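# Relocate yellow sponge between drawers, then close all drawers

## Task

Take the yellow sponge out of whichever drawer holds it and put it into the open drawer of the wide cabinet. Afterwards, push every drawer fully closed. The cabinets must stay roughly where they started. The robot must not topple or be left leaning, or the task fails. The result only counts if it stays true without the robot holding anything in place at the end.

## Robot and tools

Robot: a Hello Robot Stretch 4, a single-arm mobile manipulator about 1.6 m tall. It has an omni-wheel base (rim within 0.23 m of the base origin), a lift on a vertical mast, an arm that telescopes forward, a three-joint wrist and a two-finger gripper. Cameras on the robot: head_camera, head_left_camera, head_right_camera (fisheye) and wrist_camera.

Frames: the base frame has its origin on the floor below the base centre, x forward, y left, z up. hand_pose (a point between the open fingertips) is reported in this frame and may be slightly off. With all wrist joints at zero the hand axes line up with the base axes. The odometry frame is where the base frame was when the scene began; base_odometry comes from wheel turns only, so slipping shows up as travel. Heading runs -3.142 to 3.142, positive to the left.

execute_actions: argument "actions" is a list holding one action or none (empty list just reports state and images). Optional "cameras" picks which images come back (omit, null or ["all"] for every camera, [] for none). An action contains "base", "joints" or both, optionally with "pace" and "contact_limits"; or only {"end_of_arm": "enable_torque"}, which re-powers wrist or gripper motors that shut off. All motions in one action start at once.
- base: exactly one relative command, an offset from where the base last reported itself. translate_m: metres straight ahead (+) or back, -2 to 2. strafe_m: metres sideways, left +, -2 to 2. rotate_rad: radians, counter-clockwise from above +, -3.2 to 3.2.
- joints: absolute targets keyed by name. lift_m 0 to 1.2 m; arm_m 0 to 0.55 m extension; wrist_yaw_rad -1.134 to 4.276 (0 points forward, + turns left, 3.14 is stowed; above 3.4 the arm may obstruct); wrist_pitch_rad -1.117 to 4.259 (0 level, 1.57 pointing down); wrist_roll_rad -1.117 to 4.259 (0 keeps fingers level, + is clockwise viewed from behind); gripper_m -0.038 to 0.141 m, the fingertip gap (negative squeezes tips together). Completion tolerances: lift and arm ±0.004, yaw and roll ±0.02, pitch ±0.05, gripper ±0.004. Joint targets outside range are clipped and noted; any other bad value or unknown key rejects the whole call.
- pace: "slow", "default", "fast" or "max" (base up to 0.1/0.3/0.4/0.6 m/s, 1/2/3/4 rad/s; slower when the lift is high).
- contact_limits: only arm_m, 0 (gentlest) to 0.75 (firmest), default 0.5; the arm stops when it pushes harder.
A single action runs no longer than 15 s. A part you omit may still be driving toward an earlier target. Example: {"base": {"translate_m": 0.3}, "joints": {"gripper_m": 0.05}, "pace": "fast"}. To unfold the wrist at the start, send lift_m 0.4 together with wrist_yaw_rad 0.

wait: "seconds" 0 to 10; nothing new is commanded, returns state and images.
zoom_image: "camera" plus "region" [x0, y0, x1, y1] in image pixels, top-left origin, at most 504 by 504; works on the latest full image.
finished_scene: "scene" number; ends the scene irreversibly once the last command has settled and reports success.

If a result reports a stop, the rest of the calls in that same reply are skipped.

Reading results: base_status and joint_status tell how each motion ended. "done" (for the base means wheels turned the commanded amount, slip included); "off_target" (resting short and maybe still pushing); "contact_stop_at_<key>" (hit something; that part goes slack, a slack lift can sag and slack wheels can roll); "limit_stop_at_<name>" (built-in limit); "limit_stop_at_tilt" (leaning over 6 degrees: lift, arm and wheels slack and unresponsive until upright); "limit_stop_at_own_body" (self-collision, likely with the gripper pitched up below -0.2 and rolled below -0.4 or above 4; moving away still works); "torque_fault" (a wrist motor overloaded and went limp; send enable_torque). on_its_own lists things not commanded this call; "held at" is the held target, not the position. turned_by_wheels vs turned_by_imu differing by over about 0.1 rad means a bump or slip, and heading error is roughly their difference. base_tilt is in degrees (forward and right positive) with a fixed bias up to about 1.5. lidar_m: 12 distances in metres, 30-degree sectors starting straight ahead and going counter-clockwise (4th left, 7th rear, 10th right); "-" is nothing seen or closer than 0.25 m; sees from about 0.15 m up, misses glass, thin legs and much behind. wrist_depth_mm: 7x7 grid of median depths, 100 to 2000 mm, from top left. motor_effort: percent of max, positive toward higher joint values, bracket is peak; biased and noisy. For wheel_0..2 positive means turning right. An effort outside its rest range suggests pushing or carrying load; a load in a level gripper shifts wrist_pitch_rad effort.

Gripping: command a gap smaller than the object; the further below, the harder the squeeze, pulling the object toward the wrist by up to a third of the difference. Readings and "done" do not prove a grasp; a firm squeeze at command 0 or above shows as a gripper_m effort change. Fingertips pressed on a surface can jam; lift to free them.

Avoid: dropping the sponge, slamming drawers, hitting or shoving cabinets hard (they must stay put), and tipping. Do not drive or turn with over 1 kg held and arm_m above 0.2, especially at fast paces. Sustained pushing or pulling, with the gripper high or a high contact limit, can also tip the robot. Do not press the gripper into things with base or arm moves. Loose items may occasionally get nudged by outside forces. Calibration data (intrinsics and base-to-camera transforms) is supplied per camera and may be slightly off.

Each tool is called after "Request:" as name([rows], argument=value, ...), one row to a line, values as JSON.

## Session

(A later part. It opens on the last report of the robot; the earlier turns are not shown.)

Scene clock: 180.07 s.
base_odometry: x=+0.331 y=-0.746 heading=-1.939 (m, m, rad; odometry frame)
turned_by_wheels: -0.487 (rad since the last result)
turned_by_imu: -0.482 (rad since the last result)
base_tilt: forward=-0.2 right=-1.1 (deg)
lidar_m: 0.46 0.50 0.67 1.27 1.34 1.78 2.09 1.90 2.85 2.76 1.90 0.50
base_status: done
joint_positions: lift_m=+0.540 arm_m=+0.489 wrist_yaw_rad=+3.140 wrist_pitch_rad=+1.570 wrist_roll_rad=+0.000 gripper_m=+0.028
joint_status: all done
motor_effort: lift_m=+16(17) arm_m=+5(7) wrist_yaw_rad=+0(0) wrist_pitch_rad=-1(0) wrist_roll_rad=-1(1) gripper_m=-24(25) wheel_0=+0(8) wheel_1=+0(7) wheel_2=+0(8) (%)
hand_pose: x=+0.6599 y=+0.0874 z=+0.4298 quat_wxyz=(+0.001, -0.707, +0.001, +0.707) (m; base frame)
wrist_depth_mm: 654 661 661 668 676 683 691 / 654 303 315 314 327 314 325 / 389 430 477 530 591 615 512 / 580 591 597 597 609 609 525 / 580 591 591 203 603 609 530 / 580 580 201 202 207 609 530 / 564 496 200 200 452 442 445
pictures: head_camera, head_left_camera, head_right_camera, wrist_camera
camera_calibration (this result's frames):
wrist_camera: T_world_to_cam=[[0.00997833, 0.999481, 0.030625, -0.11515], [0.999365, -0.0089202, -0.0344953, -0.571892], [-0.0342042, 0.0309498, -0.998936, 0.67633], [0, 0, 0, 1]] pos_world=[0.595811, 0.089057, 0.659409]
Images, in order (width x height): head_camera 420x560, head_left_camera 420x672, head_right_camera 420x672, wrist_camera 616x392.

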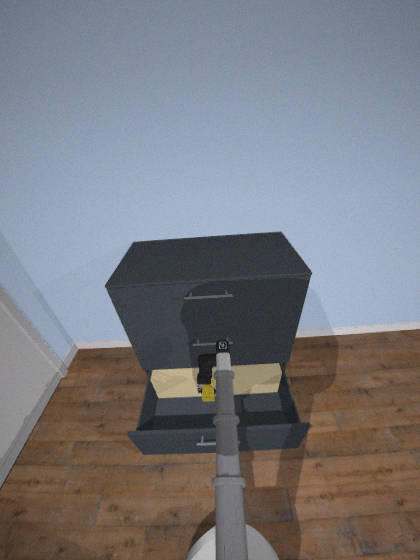

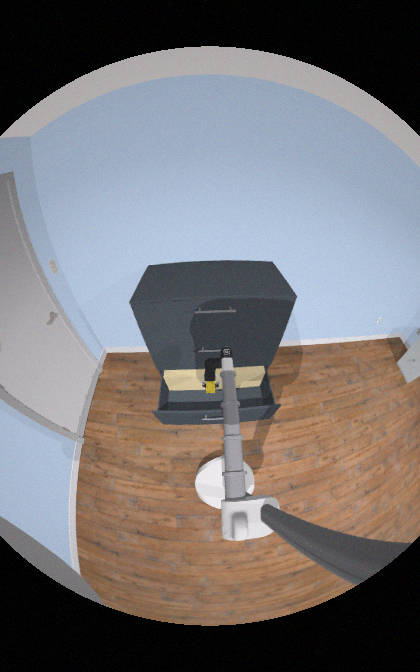

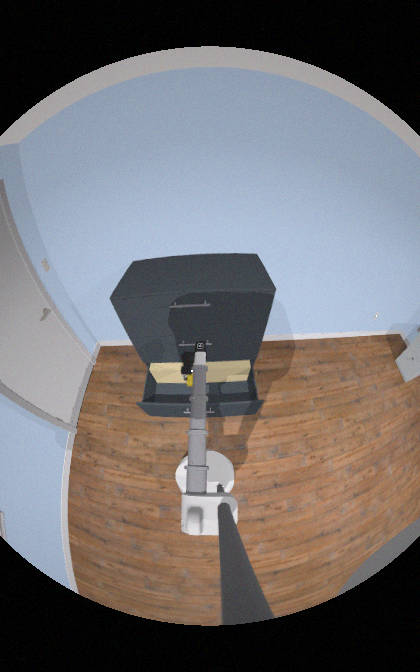

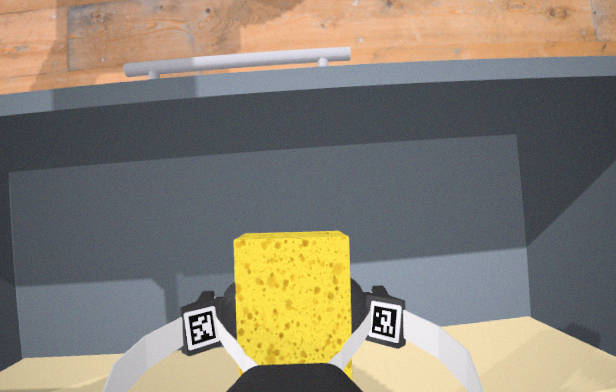

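Request:
execute_actions([
  {"joints": {"lift_m": 0.206}, "pace": "max"},
], cameras=["wrist_camera"])

Scene clock: 186.70 s.
base_odometry: x=+0.331 y=-0.746 heading=-1.939 (m, m, rad; odometry frame)
turned_by_wheels: +0.000 (rad since the last result)
turned_by_imu: -0.002 (rad since the last result)
base_tilt: forward=-0.1 right=-1.0 (deg)
lidar_m: 0.45 0.45 0.68 1.28 1.33 1.74 2.08 1.91 2.85 2.77 1.91 0.51
base_status: not commanded
joint_positions: lift_m=+0.206 arm_m=+0.489 wrist_yaw_rad=+3.140 wrist_pitch_rad=+1.570 wrist_roll_rad=+0.000 gripper_m=+0.028
joint_status: all done
motor_effort: lift_m=+16(16) arm_m=+6(6) wrist_yaw_rad=-1(0) wrist_pitch_rad=-1(1) wrist_roll_rad=-1(1) gripper_m=-21(18) wheel_0=+0(0) wheel_1=+0(0) wheel_2=+0(0) (%)
hand_pose: x=+0.6598 y=+0.0874 z=+0.0959 quat_wxyz=(+0.001, -0.707, +0.001, +0.707) (m; base frame)
wrist_depth_mm: 172 181 188 193 202 213 216 / 235 251 259 263 265 267 270 / 256 257 259 260 264 265 267 / 254 257 258 260 263 265 266 / 254 255 256 203 262 264 265 / 251 254 201 202 206 263 264 / 251 252 200 200 258 262 263
pictures: wrist_camera
camera_calibration (this result's frames):
wrist_camera: T_world_to_cam=[[0.00977026, 0.999483, 0.030623, -0.104784], [0.999358, -0.00870433, -0.0347504, -0.583316], [-0.0344659, 0.0309428, -0.998927, 0.342869], [0, 0, 0, 1]] pos_world=[0.595783, 0.0890432, 0.325439]
Images, in order (width x height): wrist_camera 616x392.

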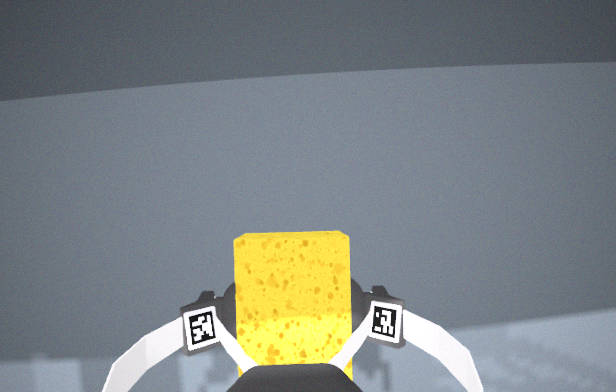

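Request:
execute_actions([
  {"joints": {"gripper_m": 0.075}},
], cameras=["wrist_camera"])

Scene clock: 189.67 s.
base_odometry: x=+0.331 y=-0.746 heading=-1.939 (m, m, rad; odometry frame)
turned_by_wheels: +0.000 (rad since the last result)
turned_by_imu: -0.001 (rad since the last result)
base_tilt: forward=-0.1 right=-1.1 (deg)
lidar_m: 0.46 0.49 0.67 1.28 1.34 1.76 2.09 1.89 2.85 2.75 1.93 0.50
base_status: not commanded
joint_positions: lift_m=+0.206 arm_m=+0.489 wrist_yaw_rad=+3.140 wrist_pitch_rad=+1.570 wrist_roll_rad=+0.000 gripper_m=+0.075
joint_status: all done
motor_effort: lift_m=+16(16) arm_m=+6(6) wrist_yaw_rad=+0(1) wrist_pitch_rad=+1(2) wrist_roll_rad=-1(1) gripper_m=-7(28) wheel_0=+0(0) wheel_1=+0(0) wheel_2=+0(0) (%)
hand_pose: x=+0.6598 y=+0.0874 z=+0.0959 quat_wxyz=(+0.001, -0.707, +0.001, +0.707) (m; base frame)
wrist_depth_mm: 172 181 187 193 202 213 216 / 236 251 260 263 266 267 270 / 255 257 260 262 264 266 267 / 253 257 257 259 262 265 266 / 253 256 257 214 260 263 265 / 252 254 212 213 228 263 264 / 251 252 254 155 258 262 263
pictures: wrist_camera
camera_calibration (this result's frames):
wrist_camera: T_world_to_cam=[[0.00977029, 0.999483, 0.030623, -0.104784], [0.999358, -0.00870435, -0.0347506, -0.583316], [-0.0344661, 0.0309428, -0.998927, 0.342869], [0, 0, 0, 1]] pos_world=[0.595783, 0.0890432, 0.325439]
Images, in order (width x height): wrist_camera 616x392.

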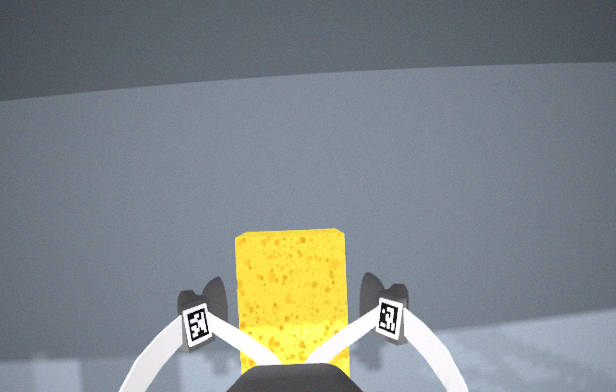

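Request:
execute_actions([
  {"joints": {"lift_m": 0.5}, "pace": "max"},
], cameras=["wrist_camera"])

Request:
execute_actions([
  {"base": {"translate_m": -0.16}, "joints": {"arm_m": 0.36, "wrist_pitch_rad": 0.6}, "pace": "max"},
], cameras=["head_camera"])

Request:
execute_actions([
  {"joints": {"lift_m": 0.085, "gripper_m": 0.04}, "pace": "max"},
], cameras=["head_camera", "head_left_camera", "head_right_camera"])

Scene clock: 201.07 s.
base_odometry: x=+0.331 y=-0.746 heading=-1.939 (m, m, rad; odometry frame)
turned_by_wheels: +0.000 (rad since the last result)
turned_by_imu: -0.002 (rad since the last result)
base_tilt: forward=-0.1 right=-1.0 (deg)
lidar_m: 0.45 0.47 0.66 1.29 1.34 1.76 2.08 1.90 2.84 2.76 1.92 0.51
base_status: not commanded
joint_positions: lift_m=+0.500 arm_m=+0.489 wrist_yaw_rad=+3.140 wrist_pitch_rad=+1.570 wrist_roll_rad=+0.000 gripper_m=+0.075
joint_status: all done
motor_effort: lift_m=+19(23) arm_m=+6(6) wrist_yaw_rad=+0(0) wrist_pitch_rad=+1(0) wrist_roll_rad=-1(1) gripper_m=-4(4) wheel_0=+0(1) wheel_1=+0(0) wheel_2=+0(0) (%)
hand_pose: x=+0.6598 y=+0.0874 z=+0.3896 quat_wxyz=(+0.001, -0.707, +0.001, +0.707) (m; base frame)
wrist_depth_mm: 621 621 621 634 634 640 647 / 256 256 267 285 300 314 327 / 389 430 477 525 564 574 512 / 544 554 549 559 559 569 517 / 544 549 549 554 559 564 525 / 544 544 220 554 228 564 535 / 535 517 488 155 462 455 442
pictures: wrist_camera
camera_calibration (this result's frames):
wrist_camera: T_world_to_cam=[[0.00976047, 0.999483, 0.030623, -0.113774], [0.999358, -0.00869452, -0.034751, -0.573113], [-0.0344668, 0.0309425, -0.998927, 0.636334], [0, 0, 0, 1]] pos_world=[0.595788, 0.0890426, 0.619219]
Images, in order (width x height): wrist_camera 616x392.

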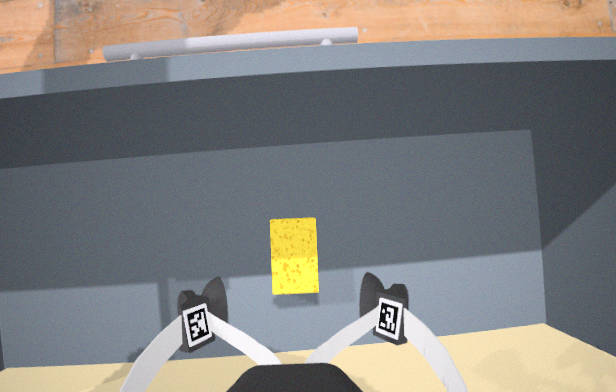

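Scene clock: 202.67 s.
base_odometry: x=+0.389 y=-0.597 heading=-1.939 (m, m, rad; odometry frame)
turned_by_wheels: +0.000 (rad since the last result)
turned_by_imu: -0.001 (rad since the last result)
base_tilt: forward=-0.1 right=-1.1 (deg)
lidar_m: 0.61 0.67 1.33 1.28 1.34 1.76 2.12 1.74 2.85 2.72 2.15 0.66
base_status: done
joint_positions: lift_m=+0.500 arm_m=+0.361 wrist_yaw_rad=+3.140 wrist_pitch_rad=+0.602 wrist_roll_rad=+0.000 gripper_m=+0.075
joint_status: all done
motor_effort: lift_m=+19(19) arm_m=-5(7) wrist_yaw_rad=-1(1) wrist_pitch_rad=-5(10) wrist_roll_rad=-1(1) gripper_m=-3(5) wheel_0=+0(7) wheel_1=+0(4) wheel_2=+1(10) (%)
hand_pose: x=+0.2943 y=+0.0877 z=+0.5147 quat_wxyz=(+0.001, -0.297, +0.000, +0.955) (m; base frame)
wrist_depth_mm: - 1921 - - - - 1618 / - - - - - - 1618 / 1756 1661 1708 1708 1661 1661 1576 / 1308 1255 1308 1281 1281 1281 1255 / 1060 1060 691 723 1042 1042 1025 / 878 647 220 603 228 866 854 / 759 544 504 155 732 741 750
pictures: head_camera
Images, in order (width x height): head_camera 420x560.

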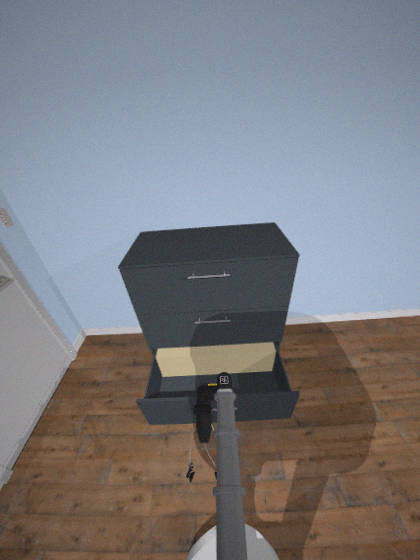

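Scene clock: 204.30 s.
base_odometry: x=+0.389 y=-0.597 heading=-1.939 (m, m, rad; odometry frame)
turned_by_wheels: +0.000 (rad since the last result)
turned_by_imu: -0.001 (rad since the last result)
base_tilt: forward=-0.1 right=-1.0 (deg)
lidar_m: 0.61 0.65 1.32 1.29 1.34 1.76 2.12 1.75 2.84 2.73 2.14 0.68
base_status: not commanded
joint_positions: lift_m=+0.085 arm_m=+0.361 wrist_yaw_rad=+3.140 wrist_pitch_rad=+0.602 wrist_roll_rad=+0.000 gripper_m=+0.040
joint_status: all done
motor_effort: lift_m=+16(17) arm_m=-6(6) wrist_yaw_rad=-1(2) wrist_pitch_rad=-5(5) wrist_roll_rad=-1(1) gripper_m=-6(7) wheel_0=+0(1) wheel_1=-1(0) wheel_2=+1(1) (%)
hand_pose: x=+0.2942 y=+0.0878 z=+0.1000 quat_wxyz=(+0.001, -0.296, +0.000, +0.955) (m; base frame)
wrist_depth_mm: 1756 373 373 370 1464 1618 1499 / 253 251 260 294 798 946 960 / 277 257 272 312 585 654 654 / 359 281 297 336 484 504 500 / 399 336 329 384 413 407 404 / 345 347 214 336 332 342 338 / 300 296 289 150 287 297 297
pictures: head_camera, head_left_camera, head_right_camera
Images, in order (width x height): head_camera 420x560, head_left_camera 420x672, head_right_camera 420x672.

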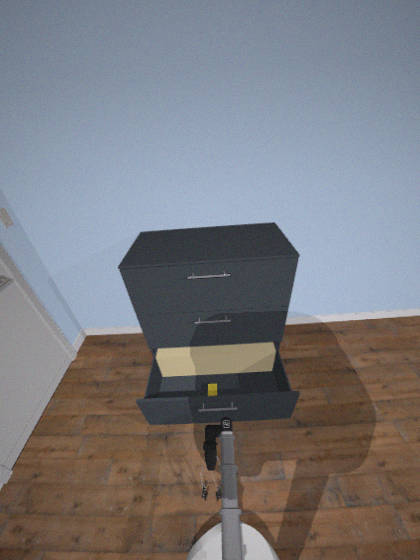

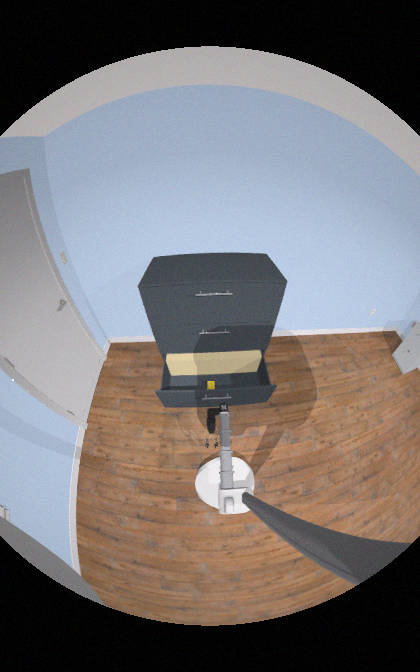

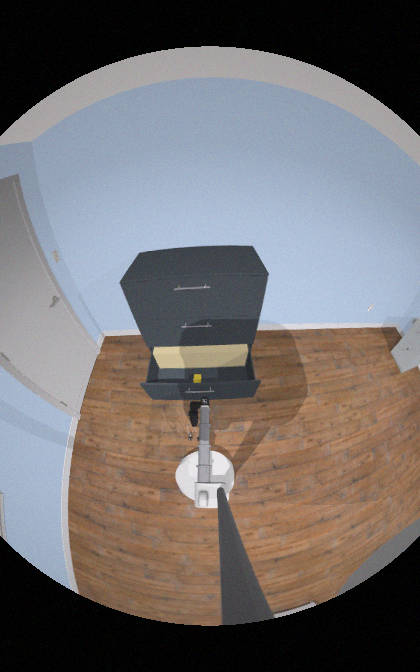

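Request:
zoom_image(camera="head_camera", region=[165, 370, 275, 480])

Region (165, 370, 275, 480) of head_camera's 420x560 image, scaled by 4.582, with more detail than that image has.

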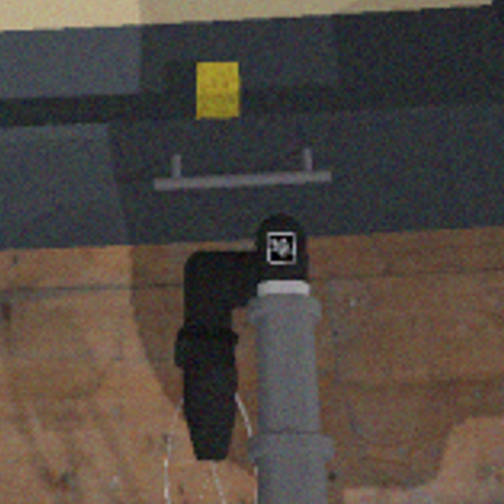

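Request:
execute_actions([
  {"base": {"translate_m": 0.225}, "joints": {"arm_m": 0.55}, "pace": "slow", "contact_limits": {"arm_m": 0.2}},
], cameras=["head_camera", "head_left_camera", "head_right_camera"])

Scene clock: 216.30 s.
base_odometry: x=+0.308 y=-0.807 heading=-1.938 (m, m, rad; odometry frame)
turned_by_wheels: +0.000 (rad since the last result)
turned_by_imu: +0.000 (rad since the last result)
base_tilt: forward=-0.2 right=-1.1 (deg)
lidar_m: 0.61 0.63 1.35 1.28 1.34 1.76 2.04 1.97 2.84 2.77 1.84 0.64
base_status: done
joint_positions: lift_m=+0.085 arm_m=+0.390 wrist_yaw_rad=+3.140 wrist_pitch_rad=+0.602 wrist_roll_rad=+0.000 gripper_m=+0.040
joint_status: arm_m contact_stop (moved +0.029 of +0.189)
on_its_own: arm_m is slack since a contact_stop (your +0.550 is given up)
motor_effort: lift_m=+16(16) arm_m=+0(19) wrist_yaw_rad=-1(2) wrist_pitch_rad=-5(8) wrist_roll_rad=-1(1) gripper_m=-3(1) wheel_0=+3(4) wheel_1=+3(8) wheel_2=-1(15) (%)
contact_limits: arm_m 0.2
hand_pose: x=+0.3232 y=+0.0878 z=+0.0999 quat_wxyz=(+0.001, -0.297, +0.000, +0.955) (m; base frame)
wrist_depth_mm: 1756 373 375 370 1499 1618 1499 / 285 276 283 325 866 946 960 / 329 290 301 343 621 654 654 / 492 322 330 375 504 508 500 / 413 379 387 397 410 407 404 / 345 345 213 336 334 342 336 / 300 297 289 150 287 296 297
pictures: head_camera, head_left_camera, head_right_camera
Images, in order (width x height): head_camera 420x560, head_left_camera 420x672, head_right_camera 420x672.

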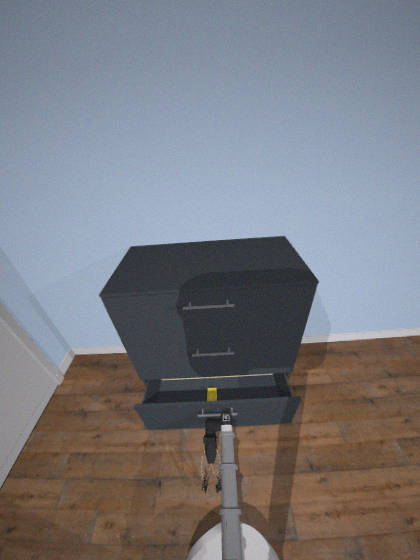

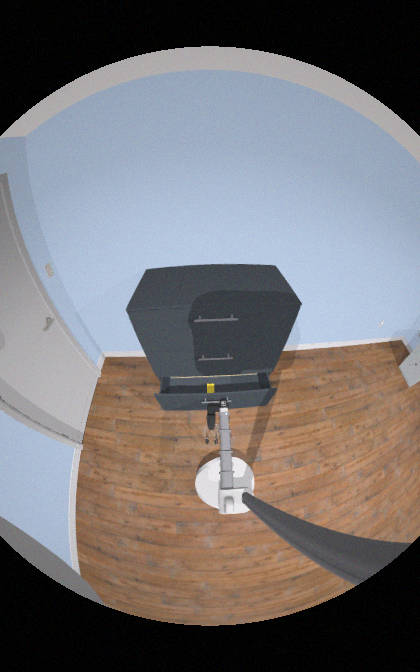

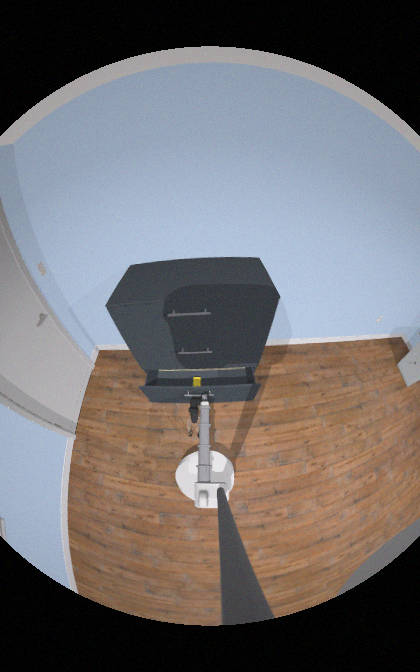

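Request:
execute_actions([
  {"base": {"translate_m": 0.05}, "joints": {"arm_m": 0.55}, "pace": "slow", "contact_limits": {"arm_m": 0.28}},
], cameras=["head_camera", "head_left_camera", "head_right_camera"])

Scene clock: 224.30 s.
base_odometry: x=+0.290 y=-0.854 heading=-1.938 (m, m, rad; odometry frame)
turned_by_wheels: +0.000 (rad since the last result)
turned_by_imu: +0.003 (rad since the last result)
base_tilt: forward=-0.1 right=-1.1 (deg)
lidar_m: 0.67 0.74 1.34 1.27 1.34 1.78 2.03 2.02 2.83 2.76 1.74 0.73
base_status: done
joint_positions: lift_m=+0.085 arm_m=+0.497 wrist_yaw_rad=+3.140 wrist_pitch_rad=+0.602 wrist_roll_rad=+0.000 gripper_m=+0.040
joint_status: arm_m contact_stop (moved +0.107 of +0.160)
on_its_own: arm_m is slack since a contact_stop (your +0.550 is given up)
motor_effort: lift_m=+16(16) arm_m=+0(25) wrist_yaw_rad=+0(2) wrist_pitch_rad=-7(7) wrist_roll_rad=-1(1) gripper_m=-8(3) wheel_0=+2(7) wheel_1=+3(10) wheel_2=-1(18) (%)
contact_limits: arm_m 0.28
hand_pose: x=+0.4301 y=+0.0879 z=+0.0999 quat_wxyz=(+0.001, -0.297, +0.000, +0.955) (m; base frame)
wrist_depth_mm: 1808 387 387 445 1499 1618 1537 / 946 382 382 433 946 960 946 / 683 433 415 462 654 654 654 / 517 480 469 484 504 504 496 / 415 415 413 410 410 407 404 / 345 347 214 336 330 342 336 / 300 297 289 150 287 297 297
pictures: head_camera, head_left_camera, head_right_camera
Images, in order (width x height): head_camera 420x560, head_left_camera 420x672, head_right_camera 420x672.

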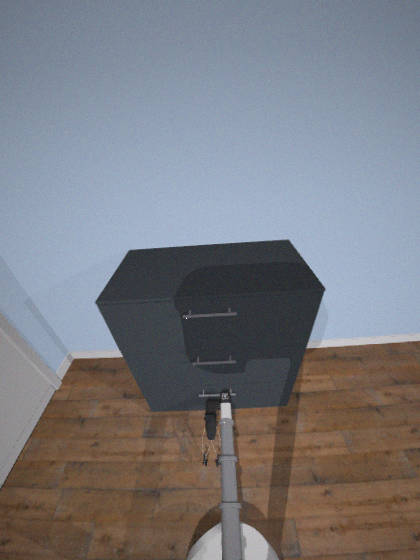

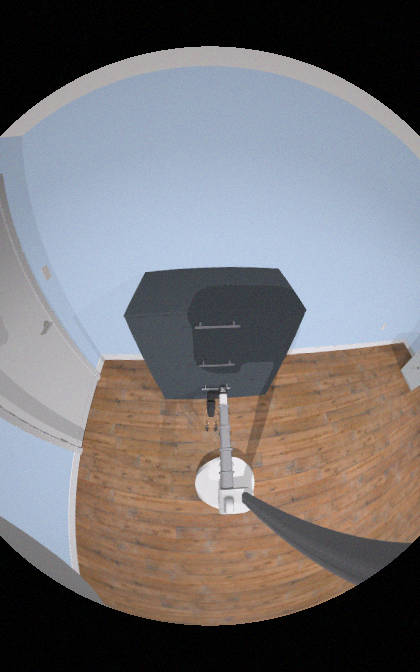

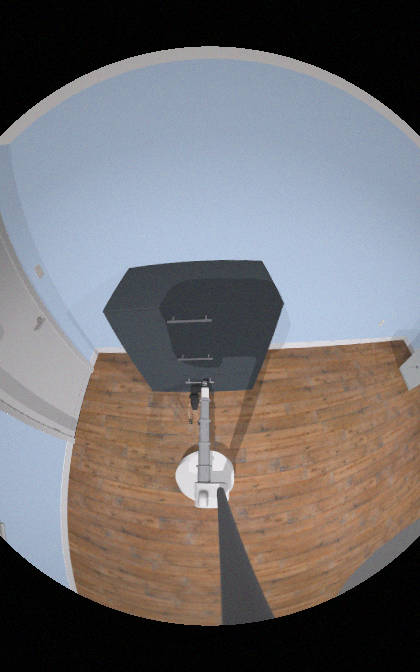

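Request:
zoom_image(camera="head_camera", region=[115, 330, 215, 430])

Request:
zoom_image(camera="head_camera", region=[215, 330, 315, 430])

Request:
zoom_image(camera="head_right_camera", region=[385, 335, 420, 400])

Region (115, 330, 215, 430) of head_camera's 420x560 image, scaled by 5.040, with more detail than that image has.

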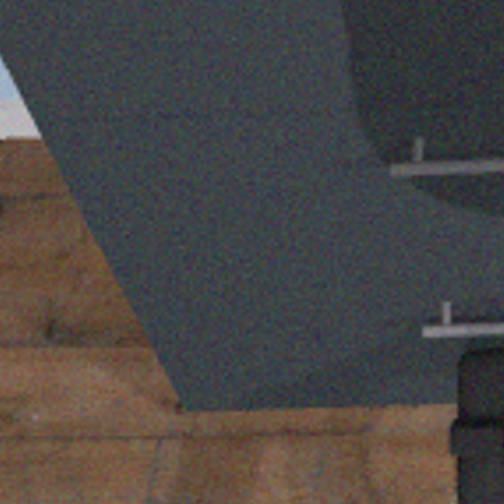

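Region (215, 330, 315, 430) of head_camera's 420x560 image, scaled by 5.040, with more detail than that image has.

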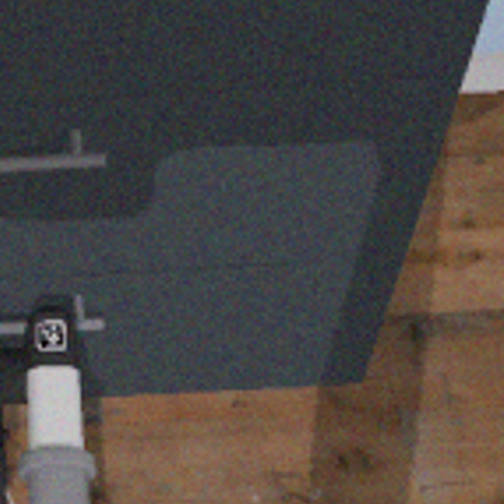

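Region (385, 335, 420, 400) of head_right_camera's 420x672 image, scaled by 7.754, with more detail than that image has; it fills the left 271 columns of this view, and the rest is white.

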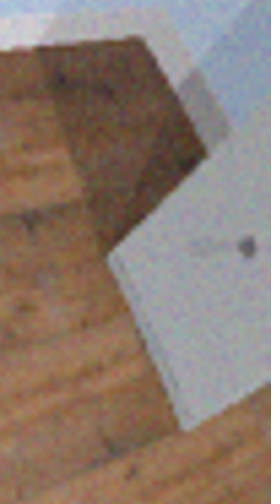

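Request:
execute_actions([
  {"joints": {"arm_m": 0.47}, "pace": "max"},
], cameras=["head_camera", "head_right_camera", "wrist_camera"])

Scene clock: 231.17 s.
base_odometry: x=+0.290 y=-0.854 heading=-1.938 (m, m, rad; odometry frame)
turned_by_wheels: +0.000 (rad since the last result)
turned_by_imu: -0.001 (rad since the last result)
base_tilt: forward=+0.0 right=-1.2 (deg)
lidar_m: 0.66 0.73 1.36 1.27 1.35 1.76 2.02 2.03 2.82 2.77 1.71 0.74
base_status: not commanded
joint_positions: lift_m=+0.085 arm_m=+0.471 wrist_yaw_rad=+3.140 wrist_pitch_rad=+0.602 wrist_roll_rad=+0.000 gripper_m=+0.040
joint_status: all done
motor_effort: lift_m=+16(16) arm_m=-6(7) wrist_yaw_rad=-1(0) wrist_pitch_rad=-4(6) wrist_roll_rad=-1(1) gripper_m=-4(6) wheel_0=+1(2) wheel_1=+2(3) wheel_2=-1(1) (%)
hand_pose: x=+0.4043 y=+0.0878 z=+0.0999 quat_wxyz=(+0.001, -0.297, +0.000, +0.955) (m; base frame)
wrist_depth_mm: 1808 375 382 418 1430 1618 1499 / 866 355 353 407 946 960 976 / 668 392 387 433 654 647 654 / 517 452 430 473 504 500 500 / 415 415 415 410 413 407 404 / 347 347 213 336 332 342 338 / 300 296 290 150 289 296 297
pictures: head_camera, head_right_camera, wrist_camera
camera_calibration (this result's frames):
wrist_camera: T_world_to_cam=[[0.0313114, 0.999452, 0.0107055, -0.109486], [0.537945, -0.00782393, -0.842943, -0.0605869], [-0.842398, 0.0321527, -0.537896, 0.618598], [0, 0, 0, 1]] pos_world=[0.557127, 0.0890625, 0.282842]
Images, in order (width x height): head_camera 420x560, head_right_camera 420x672, wrist_camera 616x392.

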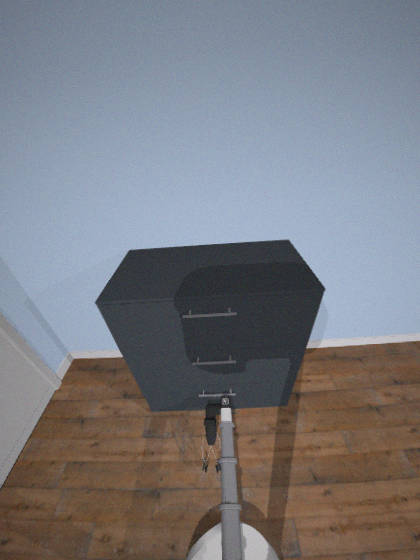

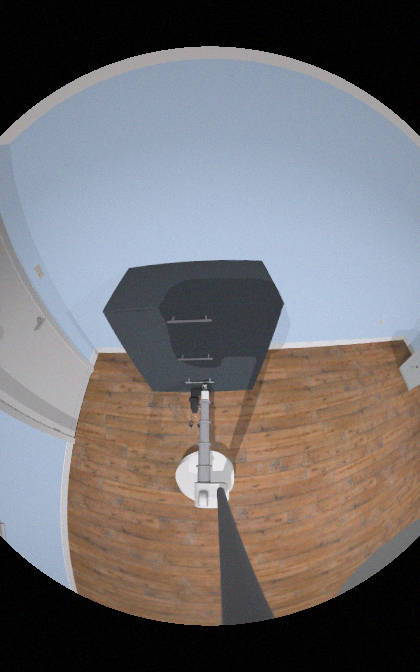

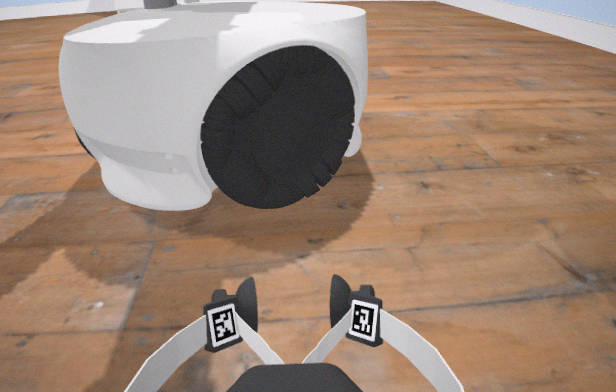

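Request:
finished_scene(scene=2)

The scene is finished: the task was done.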